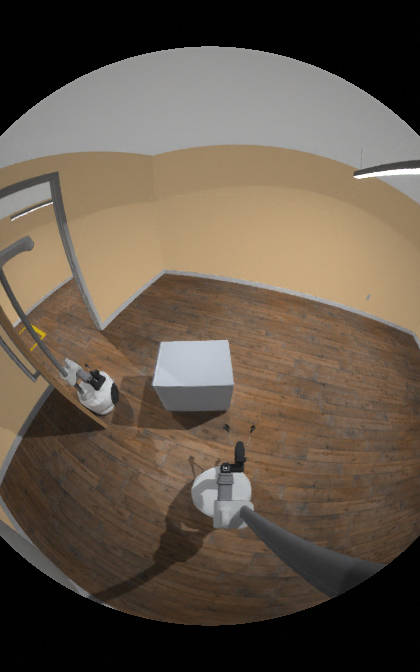

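Call:
{"op": "execute_actions", "data": {
  "actions": [
    {"r1":{"base":{"strafe_m":-0.05},"pace":"slow"},"r2":{"base":{"strafe_m":0.35},"joints":{"arm_m":0.17}}}
  ],
  "cameras": []
}}

Call:
{"op": "execute_actions", "data": {
  "actions": [
    {"r2":{"base":{"translate_m":0.25},"pace":"slow"}}
  ],
  "cameras": ["r2_head_left_camera"]
}}

Call:
{"op": "execute_actions", "data": {
  "actions": [
    {"r2":{"base":{"strafe_m":-0.98},"joints":{"arm_m":0},"pace":"fast"}}
  ],
  "cameras": []
}}

Call:
{"op": "execute_actions", "data": {
  "actions": [
    {"r1":{"base":{"translate_m":0.22},"pace":"slow"},"r2":{"base":{"translate_m":0.75},"pace":"fast"}}
  ],
  "cameras": []
}}

Call:
{"op": "execute_actions", "data": {
  "actions": [
    {"r1":{"base":{"strafe_m":-0.04},"pace":"slow"},"r2":{"base":{"rotate_rad":1.61}}}
  ],
  "cameras": ["r1_head_right_camera","r2_head_camera"]
}}

Scene clock: 69.60 s.
r1.base_odometry: x=-0.588 y=-2.841 heading=-1.030 (m, m, rad; r1's odometry frame)
r1.turned_by_wheels: +0.000 (rad since the last result)
r1.turned_by_imu: -0.001 (rad since the last result)
r1.base_tilt: forward=+0.1 right=+0.2 (deg)
r1.lidar_m: 0.88 0.69 0.78 2.71 1.15 1.17 0.58 0.26 0.25 - 0.25 0.31
r1.base_status: done
r1.joint_positions: lift_m=+0.185 arm_m=+0.000 wrist_yaw_rad=+3.187 wrist_pitch_rad=+0.021 wrist_roll_rad=-0.008 gripper_m=+0.057
r1.joint_status: not commanded
r1.motor_effort: lift_m=+21(21) arm_m=+0(0) wrist_yaw_rad=+0(0) wrist_pitch_rad=-6(7) wrist_roll_rad=-2(1) gripper_m=-3(5) wheel_0=+9(12) wheel_1=-7(15) wheel_2=+0(9) (%)
r1.hand_pose: x=-0.1210 y=+0.0743 z=+0.3576 quat_wxyz=(-0.023, -0.010, -0.004, +1.000) (m; r1's base frame)
r1.wrist_depth_mm: - 142 243 - - - - / - 109 140 - - - - / - 112 139 - - - - / - 124 154 - - - - / 140 436 820 - - - - / 300 508 647 1756 222 1708 1708 / 375 452 699 1098 931 991 1060
r2.base_odometry: x=-2.495 y=-0.101 heading=+1.600 (m, m, rad; r2's odometry frame)
r2.turned_by_wheels: +0.000 (rad since the last result)
r2.turned_by_imu: +0.002 (rad since the last result)
r2.base_tilt: forward=-0.3 right=+0.3 (deg)
r2.lidar_m: 0.66 0.96 0.80 1.81 1.87 1.62 1.64 1.92 3.38 4.03 3.58 0.73
r2.base_status: done
r2.joint_positions: lift_m=+0.200 arm_m=+0.169 wrist_yaw_rad=+0.000 wrist_pitch_rad=+0.020 wrist_roll_rad=+0.016 gripper_m=+0.140
r2.joint_status: all done
r2.motor_effort: lift_m=+17(17) arm_m=+5(5) wrist_yaw_rad=+0(0) wrist_pitch_rad=-6(6) wrist_roll_rad=-2(2) gripper_m=+2(1) wheel_0=+2(7) wheel_1=-2(7) wheel_2=-1(0) (%)
r2.hand_pose: x=+0.6285 y=-0.0874 z=+0.3727 quat_wxyz=(+1.000, +0.008, +0.010, +0.000) (m; r2's base frame)
r2.wrist_depth_mm: 1921 - - - - - - / 1921 - - - - - - / 1008 274 282 289 294 303 - / 264 268 277 283 291 300 307 / 259 267 273 281 289 296 303 / 259 262 271 279 285 291 298 / 256 259 266 156 281 289 297
pictures: none
No camera images: the call's "cameras" was empty. Leave "cameras" out to get every camera's image.

Scene clock: 73.37 s.
r1.base_odometry: x=-0.588 y=-2.841 heading=-1.030 (m, m, rad; r1's odometry frame)
r1.turned_by_wheels: +0.000 (rad since the last result)
r1.turned_by_imu: -0.001 (rad since the last result)
r1.base_tilt: forward=+0.2 right=+0.2 (deg)
r1.lidar_m: 0.72 0.73 0.79 2.72 1.15 1.17 0.54 0.25 0.25 - 0.25 0.31
r1.base_status: not commanded
r1.joint_positions: lift_m=+0.185 arm_m=+0.000 wrist_yaw_rad=+3.187 wrist_pitch_rad=+0.021 wrist_roll_rad=-0.008 gripper_m=+0.057
r1.joint_status: not commanded
r1.motor_effort: lift_m=+21(21) arm_m=+0(0) wrist_yaw_rad=+1(0) wrist_pitch_rad=-6(6) wrist_roll_rad=-2(1) gripper_m=-5(6) wheel_0=+9(9) wheel_1=-7(7) wheel_2=+0(0) (%)
r1.hand_pose: x=-0.1210 y=+0.0743 z=+0.3576 quat_wxyz=(-0.023, -0.010, -0.004, +1.000) (m; r1's base frame)
r1.wrist_depth_mm: - 141 244 - - - - / - 109 140 - - - - / - 112 139 - - - - / - 124 154 - - - - / 140 436 831 - - - - / 300 508 647 1756 220 1756 1708 / 375 455 691 1098 946 991 1042
r2.base_odometry: x=-2.502 y=+0.149 heading=+1.599 (m, m, rad; r2's odometry frame)
r2.turned_by_wheels: +0.000 (rad since the last result)
r2.turned_by_imu: +0.001 (rad since the last result)
r2.base_tilt: forward=-0.3 right=+0.1 (deg)
r2.lidar_m: 0.63 0.67 0.76 0.74 2.05 1.87 1.87 2.21 3.91 4.09 3.31 0.65
r2.base_status: done
r2.joint_positions: lift_m=+0.200 arm_m=+0.169 wrist_yaw_rad=-0.005 wrist_pitch_rad=+0.020 wrist_roll_rad=+0.016 gripper_m=+0.140
r2.joint_status: not commanded
r2.on_its_own: wrist_yaw_rad is at rest, and its effort (+14) is outside its rest range (-13 to +13)
r2.motor_effort: lift_m=+17(17) arm_m=+6(6) wrist_yaw_rad=+14(21) wrist_pitch_rad=-4(6) wrist_roll_rad=-2(2) gripper_m=+1(1) wheel_0=+3(9) wheel_1=+3(7) wheel_2=-6(18) (%)
r2.hand_pose: x=+0.6279 y=-0.0889 z=+0.3729 quat_wxyz=(+1.000, +0.008, +0.010, -0.003) (m; r2's base frame)
r2.wrist_depth_mm: 1863 - - - - - - / 1863 - - - - - - / 236 236 237 238 237 239 240 / 233 235 236 235 236 236 236 / 231 232 232 233 234 234 234 / 229 229 229 231 230 216 233 / 226 227 227 228 228 230 231
pictures: r2_head_left_camera
Images, in order (width x height): r2_head_left_camera 420x672.

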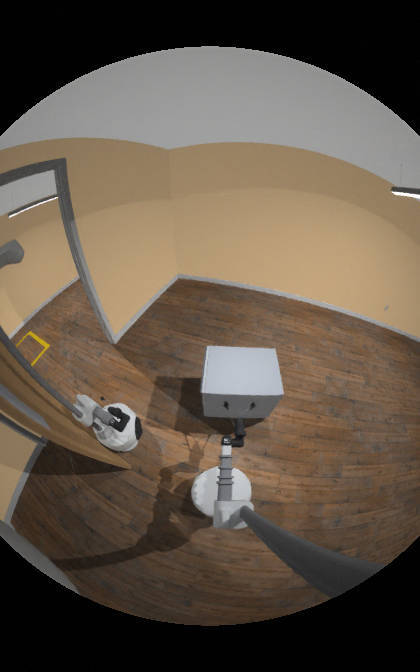

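Scene clock: 77.03 s.
r1.base_odometry: x=-0.588 y=-2.841 heading=-1.030 (m, m, rad; r1's odometry frame)
r1.turned_by_wheels: +0.000 (rad since the last result)
r1.turned_by_imu: -0.001 (rad since the last result)
r1.base_tilt: forward=+0.1 right=+0.2 (deg)
r1.lidar_m: 1.68 0.75 0.80 2.72 1.15 1.17 0.57 0.26 0.25 - 0.25 0.32
r1.base_status: not commanded
r1.joint_positions: lift_m=+0.185 arm_m=+0.000 wrist_yaw_rad=+3.187 wrist_pitch_rad=+0.021 wrist_roll_rad=-0.008 gripper_m=+0.057
r1.joint_status: not commanded
r1.motor_effort: lift_m=+21(21) arm_m=+0(0) wrist_yaw_rad=+3(0) wrist_pitch_rad=-6(6) wrist_roll_rad=-1(1) gripper_m=-4(3) wheel_0=+9(9) wheel_1=-7(7) wheel_2=+0(0) (%)
r1.hand_pose: x=-0.1210 y=+0.0743 z=+0.3576 quat_wxyz=(-0.023, -0.010, -0.004, +1.000) (m; r1's base frame)
r1.wrist_depth_mm: - 142 243 - - - - / - 109 140 - - - - / - 112 139 - - - - / - 124 154 - - - - / 139 436 820 - - - - / 298 504 647 1756 220 1756 1708 / 375 452 683 1098 931 1008 1060
r2.base_odometry: x=-1.522 y=+0.177 heading=+1.600 (m, m, rad; r2's odometry frame)
r2.turned_by_wheels: +0.000 (rad since the last result)
r2.turned_by_imu: -0.006 (rad since the last result)
r2.base_tilt: forward=-0.3 right=+0.2 (deg)
r2.lidar_m: 2.60 0.86 0.89 1.70 2.46 2.14 2.13 2.54 3.13 3.13 3.00 2.62
r2.base_status: done
r2.joint_positions: lift_m=+0.200 arm_m=+0.001 wrist_yaw_rad=+0.000 wrist_pitch_rad=+0.021 wrist_roll_rad=+0.016 gripper_m=+0.140
r2.joint_status: all done
r2.motor_effort: lift_m=+17(17) arm_m=-4(10) wrist_yaw_rad=+0(14) wrist_pitch_rad=-6(6) wrist_roll_rad=-2(2) gripper_m=+1(1) wheel_0=-1(10) wheel_1=+2(10) wheel_2=+0(7) (%)
r2.hand_pose: x=+0.4601 y=-0.0875 z=+0.3726 quat_wxyz=(+1.000, +0.008, +0.010, +0.000) (m; r2's base frame)
r2.wrist_depth_mm: - - - - - - - / - - - - - - - / - - - - - - - / - - - - - - - / - - - - - - - / 1921 1661 1921 1808 1756 1336 1618 / 1160 1042 960 156 1008 1025 1078
pictures: none
No camera images: the call's "cameras" was empty. Leave "cameras" out to get every camera's image.

Scene clock: 80.50 s.
r1.base_odometry: x=-0.475 y=-3.030 heading=-1.030 (m, m, rad; r1's odometry frame)
r1.turned_by_wheels: +0.000 (rad since the last result)
r1.turned_by_imu: -0.001 (rad since the last result)
r1.base_tilt: forward=+0.1 right=+0.3 (deg)
r1.lidar_m: 4.79 0.63 0.58 2.72 1.42 1.29 0.61 0.25 0.25 1.98 2.03 2.77
r1.base_status: done
r1.joint_positions: lift_m=+0.185 arm_m=+0.000 wrist_yaw_rad=+3.187 wrist_pitch_rad=+0.021 wrist_roll_rad=-0.008 gripper_m=+0.057
r1.joint_status: not commanded
r1.motor_effort: lift_m=+21(21) arm_m=+0(0) wrist_yaw_rad=+2(3) wrist_pitch_rad=-6(7) wrist_roll_rad=-1(2) gripper_m=-1(6) wheel_0=+7(14) wheel_1=+0(4) wheel_2=-9(15) (%)
r1.hand_pose: x=-0.1210 y=+0.0743 z=+0.3576 quat_wxyz=(-0.023, -0.010, -0.004, +1.000) (m; r1's base frame)
r1.wrist_depth_mm: - 142 244 - - - 1205 / - 109 140 - - - 1182 / - 112 139 - - - 1182 / - 124 154 - - - 1229 / 140 442 878 - - - - / 303 521 668 1756 221 1708 1255 / 382 466 723 1098 946 976 1042
r2.base_odometry: x=-1.544 y=+0.926 heading=+1.600 (m, m, rad; r2's odometry frame)
r2.turned_by_wheels: +0.000 (rad since the last result)
r2.turned_by_imu: +0.001 (rad since the last result)
r2.base_tilt: forward=-0.3 right=+0.2 (deg)
r2.lidar_m: 1.90 2.23 0.61 0.58 1.51 2.85 2.84 3.37 3.35 3.35 2.20 1.90
r2.base_status: done
r2.joint_positions: lift_m=+0.200 arm_m=+0.001 wrist_yaw_rad=+0.000 wrist_pitch_rad=+0.021 wrist_roll_rad=+0.016 gripper_m=+0.140
r2.joint_status: not commanded
r2.motor_effort: lift_m=+17(17) arm_m=-4(4) wrist_yaw_rad=+0(0) wrist_pitch_rad=-7(7) wrist_roll_rad=-2(2) gripper_m=+1(3) wheel_0=-1(4) wheel_1=+0(7) wheel_2=+1(11) (%)
r2.hand_pose: x=+0.4601 y=-0.0874 z=+0.3726 quat_wxyz=(+1.000, +0.008, +0.010, +0.000) (m; r2's base frame)
r2.wrist_depth_mm: - - 1863 1708 1661 1537 1464 / - 1983 1808 1708 1618 1537 1464 / - 1921 1756 1708 1661 1537 1430 / - 1921 1808 1708 1576 1499 1430 / - 1808 1756 1661 1576 1499 1464 / 1863 1618 1661 1618 1537 1336 1366 / 1182 1025 960 156 1025 1025 1060
pictures: none
No camera images: the call's "cameras" was empty. Leave "cameras" out to get every camera's image.

Scene clock: 82.57 s.
r1.base_odometry: x=-0.509 y=-3.050 heading=-1.030 (m, m, rad; r1's odometry frame)
r1.turned_by_wheels: +0.000 (rad since the last result)
r1.turned_by_imu: +0.000 (rad since the last result)
r1.base_tilt: forward=+0.2 right=+0.2 (deg)
r1.lidar_m: 4.78 0.70 0.62 2.76 1.43 1.33 0.54 0.25 0.25 1.94 2.01 2.69
r1.base_status: done
r1.joint_positions: lift_m=+0.185 arm_m=+0.000 wrist_yaw_rad=+3.187 wrist_pitch_rad=+0.021 wrist_roll_rad=-0.008 gripper_m=+0.057
r1.joint_status: not commanded
r1.motor_effort: lift_m=+21(21) arm_m=+0(0) wrist_yaw_rad=+3(1) wrist_pitch_rad=-6(6) wrist_roll_rad=-1(2) gripper_m=-2(4) wheel_0=+8(13) wheel_1=-7(12) wheel_2=+0(6) (%)
r1.hand_pose: x=-0.1210 y=+0.0743 z=+0.3576 quat_wxyz=(-0.023, -0.010, -0.004, +1.000) (m; r1's base frame)
r1.wrist_depth_mm: - 142 243 - - - - / - 109 140 - - - - / - 112 139 - - - - / - 124 154 - - - - / 140 430 788 - - - - / 298 496 634 1756 221 1708 1499 / 373 449 668 1118 931 991 1060
r2.base_odometry: x=-1.544 y=+0.926 heading=-3.074 (m, m, rad; r2's odometry frame)
r2.turned_by_wheels: +1.610 (rad since the last result)
r2.turned_by_imu: +1.570 (rad since the last result)
r2.base_tilt: forward=-0.4 right=+0.2 (deg)
r2.lidar_m: 0.57 1.53 2.85 2.86 3.39 3.34 3.35 2.17 1.90 1.91 2.27 0.61
r2.base_status: done
r2.joint_positions: lift_m=+0.200 arm_m=+0.001 wrist_yaw_rad=+0.000 wrist_pitch_rad=+0.021 wrist_roll_rad=+0.016 gripper_m=+0.140
r2.joint_status: not commanded
r2.motor_effort: lift_m=+17(17) arm_m=-4(4) wrist_yaw_rad=-1(1) wrist_pitch_rad=-7(7) wrist_roll_rad=-2(2) gripper_m=+2(5) wheel_0=+1(5) wheel_1=+0(7) wheel_2=+1(9) (%)
r2.hand_pose: x=+0.4601 y=-0.0874 z=+0.3726 quat_wxyz=(+1.000, +0.008, +0.010, +0.000) (m; r2's base frame)
r2.wrist_depth_mm: - 1618 - - - - 1921 / - 1576 - - - - 1863 / - 1576 1921 - - - 1921 / - 359 357 353 355 353 1921 / - 355 353 355 351 347 1921 / 1921 353 349 347 347 347 1576 / 1182 349 349 156 343 343 1008
pictures: r1_head_right_camera, r2_head_camera
Images, in order (width x height): r1_head_right_camera 420x672, r2_head_camera 420x560.

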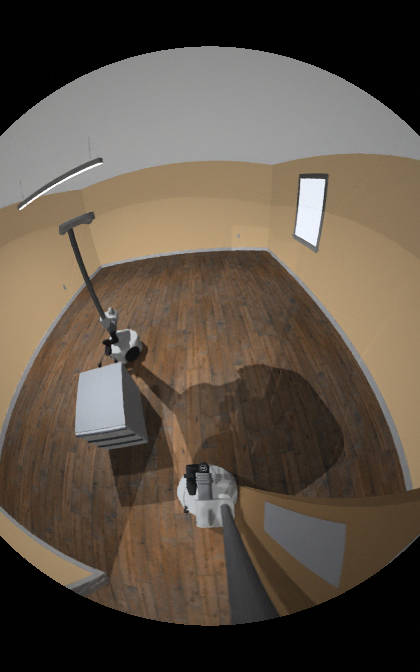

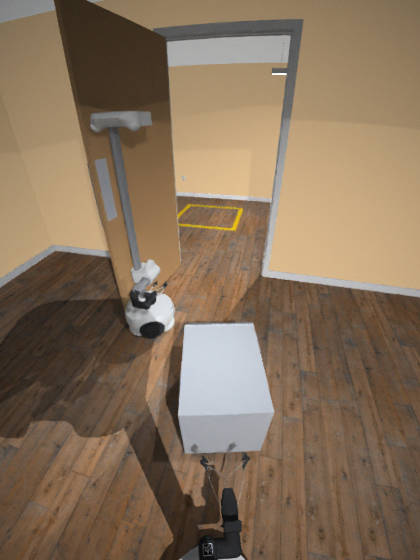

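Well lined up; a slight right turn adds clearance from r1.

Call:
{"op": "execute_actions", "data": {
  "actions": [
    {"r1":{"base":{"translate_m":0.09},"pace":"slow"},"r2":{"base":{"rotate_rad":-0.05},"joints":{"arm_m":0.11}}}
  ],
  "cameras": []
}}

Call:
{"op": "execute_actions", "data": {
  "actions": [
    {"r1":{"base":{"strafe_m":-0.03},"pace":"slow"},"r2":{"base":{"translate_m":0.9}}}
  ],
  "cameras": ["r2_head_left_camera","r2_head_camera"]
}}

Scene clock: 92.03 s.
r1.base_odometry: x=-0.462 y=-3.127 heading=-1.030 (m, m, rad; r1's odometry frame)
r1.turned_by_wheels: +0.000 (rad since the last result)
r1.turned_by_imu: -0.001 (rad since the last result)
r1.base_tilt: forward=+0.1 right=+0.2 (deg)
r1.lidar_m: 4.70 0.79 0.54 0.80 1.58 1.40 0.58 0.25 0.26 1.93 2.02 2.72
r1.base_status: done
r1.joint_positions: lift_m=+0.185 arm_m=+0.000 wrist_yaw_rad=+3.187 wrist_pitch_rad=+0.021 wrist_roll_rad=-0.008 gripper_m=+0.057
r1.joint_status: not commanded
r1.motor_effort: lift_m=+21(21) arm_m=+0(0) wrist_yaw_rad=+0(0) wrist_pitch_rad=-6(6) wrist_roll_rad=-1(2) gripper_m=-3(4) wheel_0=+6(9) wheel_1=+1(5) wheel_2=-8(13) (%)
r1.hand_pose: x=-0.1210 y=+0.0743 z=+0.3576 quat_wxyz=(-0.023, -0.010, -0.004, +1.000) (m; r1's base frame)
r1.wrist_depth_mm: - 142 244 - - - 1281 / - 110 140 - - - 1229 / - 112 139 - - - 1255 / - 124 154 - - - 1281 / 139 433 820 - - - 1255 / 300 504 640 1756 221 1756 1255 / 373 452 683 1078 931 991 1060
r2.base_odometry: x=-1.544 y=+0.926 heading=-3.123 (m, m, rad; r2's odometry frame)
r2.turned_by_wheels: -0.050 (rad since the last result)
r2.turned_by_imu: -0.048 (rad since the last result)
r2.base_tilt: forward=-0.3 right=+0.2 (deg)
r2.lidar_m: 0.59 1.45 2.85 2.86 3.25 3.33 3.33 2.22 1.90 1.90 2.19 0.62
r2.base_status: done
r2.joint_positions: lift_m=+0.200 arm_m=+0.109 wrist_yaw_rad=+0.000 wrist_pitch_rad=+0.021 wrist_roll_rad=+0.016 gripper_m=+0.140
r2.joint_status: all done
r2.motor_effort: lift_m=+17(17) arm_m=+4(5) wrist_yaw_rad=-1(0) wrist_pitch_rad=-6(7) wrist_roll_rad=-2(2) gripper_m=+2(1) wheel_0=+1(3) wheel_1=+1(4) wheel_2=+0(3) (%)
r2.hand_pose: x=+0.5686 y=-0.0874 z=+0.3726 quat_wxyz=(+1.000, +0.008, +0.010, +0.000) (m; r2's base frame)
r2.wrist_depth_mm: - 1576 - - - - 1863 / - 1537 - - - - 1983 / 250 252 253 256 256 259 262 / 248 249 252 253 253 255 258 / 246 247 249 252 252 254 255 / 243 242 246 248 249 251 252 / 241 240 243 156 247 249 250
pictures: none
No camera images: the call's "cameras" was empty. Leave "cameras" out to get every camera's image.

Scene clock: 96.50 s.
r1.base_odometry: x=-0.488 y=-3.142 heading=-1.030 (m, m, rad; r1's odometry frame)
r1.turned_by_wheels: +0.000 (rad since the last result)
r1.turned_by_imu: -0.001 (rad since the last result)
r1.base_tilt: forward=+0.1 right=+0.3 (deg)
r1.lidar_m: 4.70 0.70 0.60 0.36 0.38 0.43 0.53 0.25 0.25 1.91 1.96 2.67
r1.base_status: done
r1.joint_positions: lift_m=+0.185 arm_m=+0.000 wrist_yaw_rad=+3.187 wrist_pitch_rad=+0.021 wrist_roll_rad=-0.008 gripper_m=+0.057
r1.joint_status: not commanded
r1.motor_effort: lift_m=+21(21) arm_m=+0(0) wrist_yaw_rad=-1(1) wrist_pitch_rad=-6(6) wrist_roll_rad=-1(2) gripper_m=-2(1) wheel_0=+5(10) wheel_1=-7(11) wheel_2=+0(6) (%)
r1.hand_pose: x=-0.1210 y=+0.0743 z=+0.3576 quat_wxyz=(-0.023, -0.010, -0.004, +1.000) (m; r1's base frame)
r1.wrist_depth_mm: - 142 244 - - - 1308 / - 109 140 - - - 1281 / - 112 139 - - - 410 / - 124 154 - - 488 379 / 140 421 759 - - 488 379 / 297 488 609 1756 221 484 377 / 366 439 654 1098 946 442 377
r2.base_odometry: x=-2.444 y=+0.910 heading=-3.123 (m, m, rad; r2's odometry frame)
r2.turned_by_wheels: +0.000 (rad since the last result)
r2.turned_by_imu: +0.002 (rad since the last result)
r2.base_tilt: forward=-0.3 right=+0.2 (deg)
r2.lidar_m: 0.56 0.66 0.69 2.64 3.05 4.19 4.20 2.48 2.13 2.12 1.88 0.60
r2.base_status: done
r2.joint_positions: lift_m=+0.200 arm_m=+0.109 wrist_yaw_rad=+0.002 wrist_pitch_rad=+0.020 wrist_roll_rad=+0.016 gripper_m=+0.140
r2.joint_status: not commanded
r2.motor_effort: lift_m=+17(17) arm_m=+6(6) wrist_yaw_rad=-6(23) wrist_pitch_rad=-5(6) wrist_roll_rad=-2(2) gripper_m=-1(0) wheel_0=+3(11) wheel_1=+2(8) wheel_2=-1(23) (%)
r2.hand_pose: x=+0.5684 y=-0.0869 z=+0.3728 quat_wxyz=(+1.000, +0.008, +0.010, +0.001) (m; r2's base frame)
r2.wrist_depth_mm: 904 1118 - - - 1182 1118 / 891 1098 - - - 1182 1118 / 232 236 236 238 239 243 244 / 231 232 235 236 237 240 243 / 228 229 232 234 236 238 240 / 226 229 230 233 234 235 236 / 224 210 226 229 231 234 236
pictures: r2_head_camera, r2_head_left_camera
Images, in order (width x height): r2_head_camera 420x560, r2_head_left_camera 420x672.

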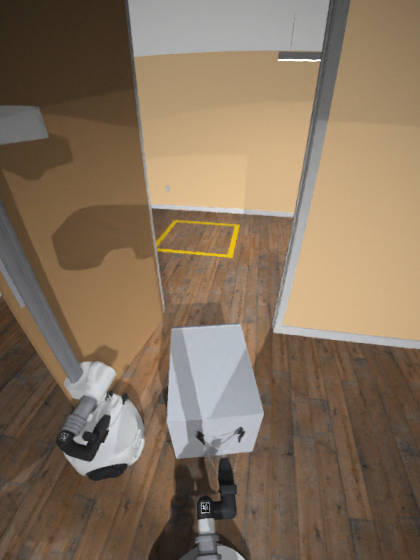

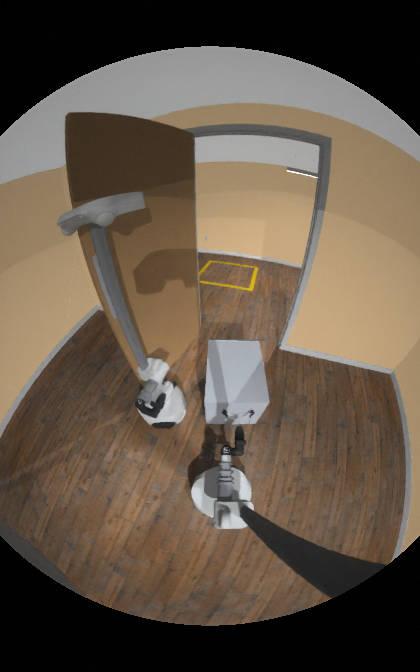

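Call:
{"op": "execute_actions", "data": {
  "actions": [
    {"r2":{"base":{"translate_m":1.2}}}
  ],
  "cameras": ["r2_head_left_camera","r2_head_camera"]
}}

Scene clock: 104.10 s.
r1.base_odometry: x=-0.488 y=-3.142 heading=-1.030 (m, m, rad; r1's odometry frame)
r1.turned_by_wheels: +0.000 (rad since the last result)
r1.turned_by_imu: -0.002 (rad since the last result)
r1.base_tilt: forward=+0.2 right=+0.2 (deg)
r1.lidar_m: 4.69 4.09 2.94 2.79 0.64 0.49 0.51 0.25 0.25 1.89 1.97 2.68
r1.base_status: not commanded
r1.joint_positions: lift_m=+0.185 arm_m=+0.000 wrist_yaw_rad=+3.187 wrist_pitch_rad=+0.021 wrist_roll_rad=-0.008 gripper_m=+0.057
r1.joint_status: not commanded
r1.motor_effort: lift_m=+21(21) arm_m=+0(0) wrist_yaw_rad=+0(1) wrist_pitch_rad=-6(6) wrist_roll_rad=-1(2) gripper_m=-2(3) wheel_0=+5(5) wheel_1=-7(7) wheel_2=+0(0) (%)
r1.hand_pose: x=-0.1210 y=+0.0743 z=+0.3576 quat_wxyz=(-0.023, -0.010, -0.004, +1.000) (m; r1's base frame)
r1.wrist_depth_mm: - 142 243 - - - 683 / - 109 140 - - - 676 / - 112 138 - - - 559 / - 124 154 1537 1281 661 544 / 140 424 759 1281 1281 - 931 / 296 488 609 1255 221 842 634 / 368 442 647 1098 574 530 535
r2.base_odometry: x=-3.643 y=+0.887 heading=-3.123 (m, m, rad; r2's odometry frame)
r2.turned_by_wheels: +0.000 (rad since the last result)
r2.turned_by_imu: +0.007 (rad since the last result)
r2.base_tilt: forward=-0.3 right=+0.2 (deg)
r2.lidar_m: 0.56 0.50 0.46 0.49 0.51 0.53 - 2.82 2.43 0.94 0.72 0.59
r2.base_status: done
r2.joint_positions: lift_m=+0.200 arm_m=+0.109 wrist_yaw_rad=+0.003 wrist_pitch_rad=+0.020 wrist_roll_rad=+0.016 gripper_m=+0.140
r2.joint_status: not commanded
r2.motor_effort: lift_m=+17(17) arm_m=+6(6) wrist_yaw_rad=-10(14) wrist_pitch_rad=-6(6) wrist_roll_rad=-2(2) gripper_m=+0(2) wheel_0=+4(11) wheel_1=+2(7) wheel_2=-2(17) (%)
r2.hand_pose: x=+0.5686 y=-0.0864 z=+0.3728 quat_wxyz=(+1.000, +0.008, +0.010, +0.002) (m; r2's base frame)
r2.wrist_depth_mm: - - - - - - - / - - - - - - - / 230 234 236 238 241 244 - / 229 230 234 236 238 240 244 / 227 229 231 234 236 238 242 / 224 225 229 231 235 236 238 / 222 193 225 228 231 234 236
pictures: r2_head_camera, r2_head_left_camera
Images, in order (width x height): r2_head_camera 420x560, r2_head_left_camera 420x672.

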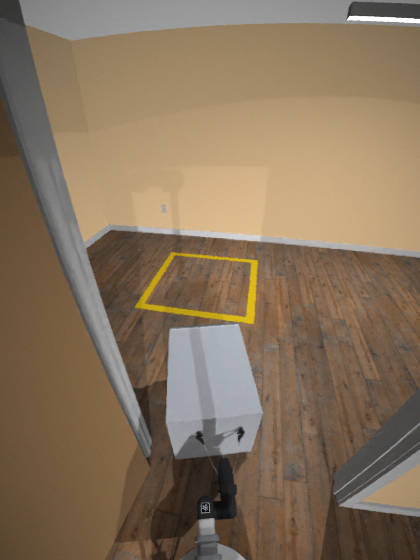

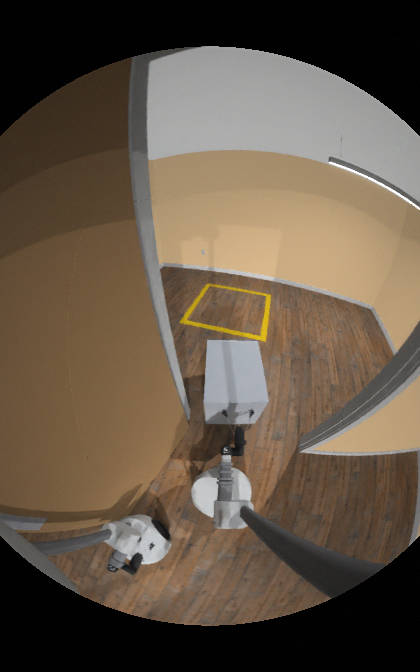

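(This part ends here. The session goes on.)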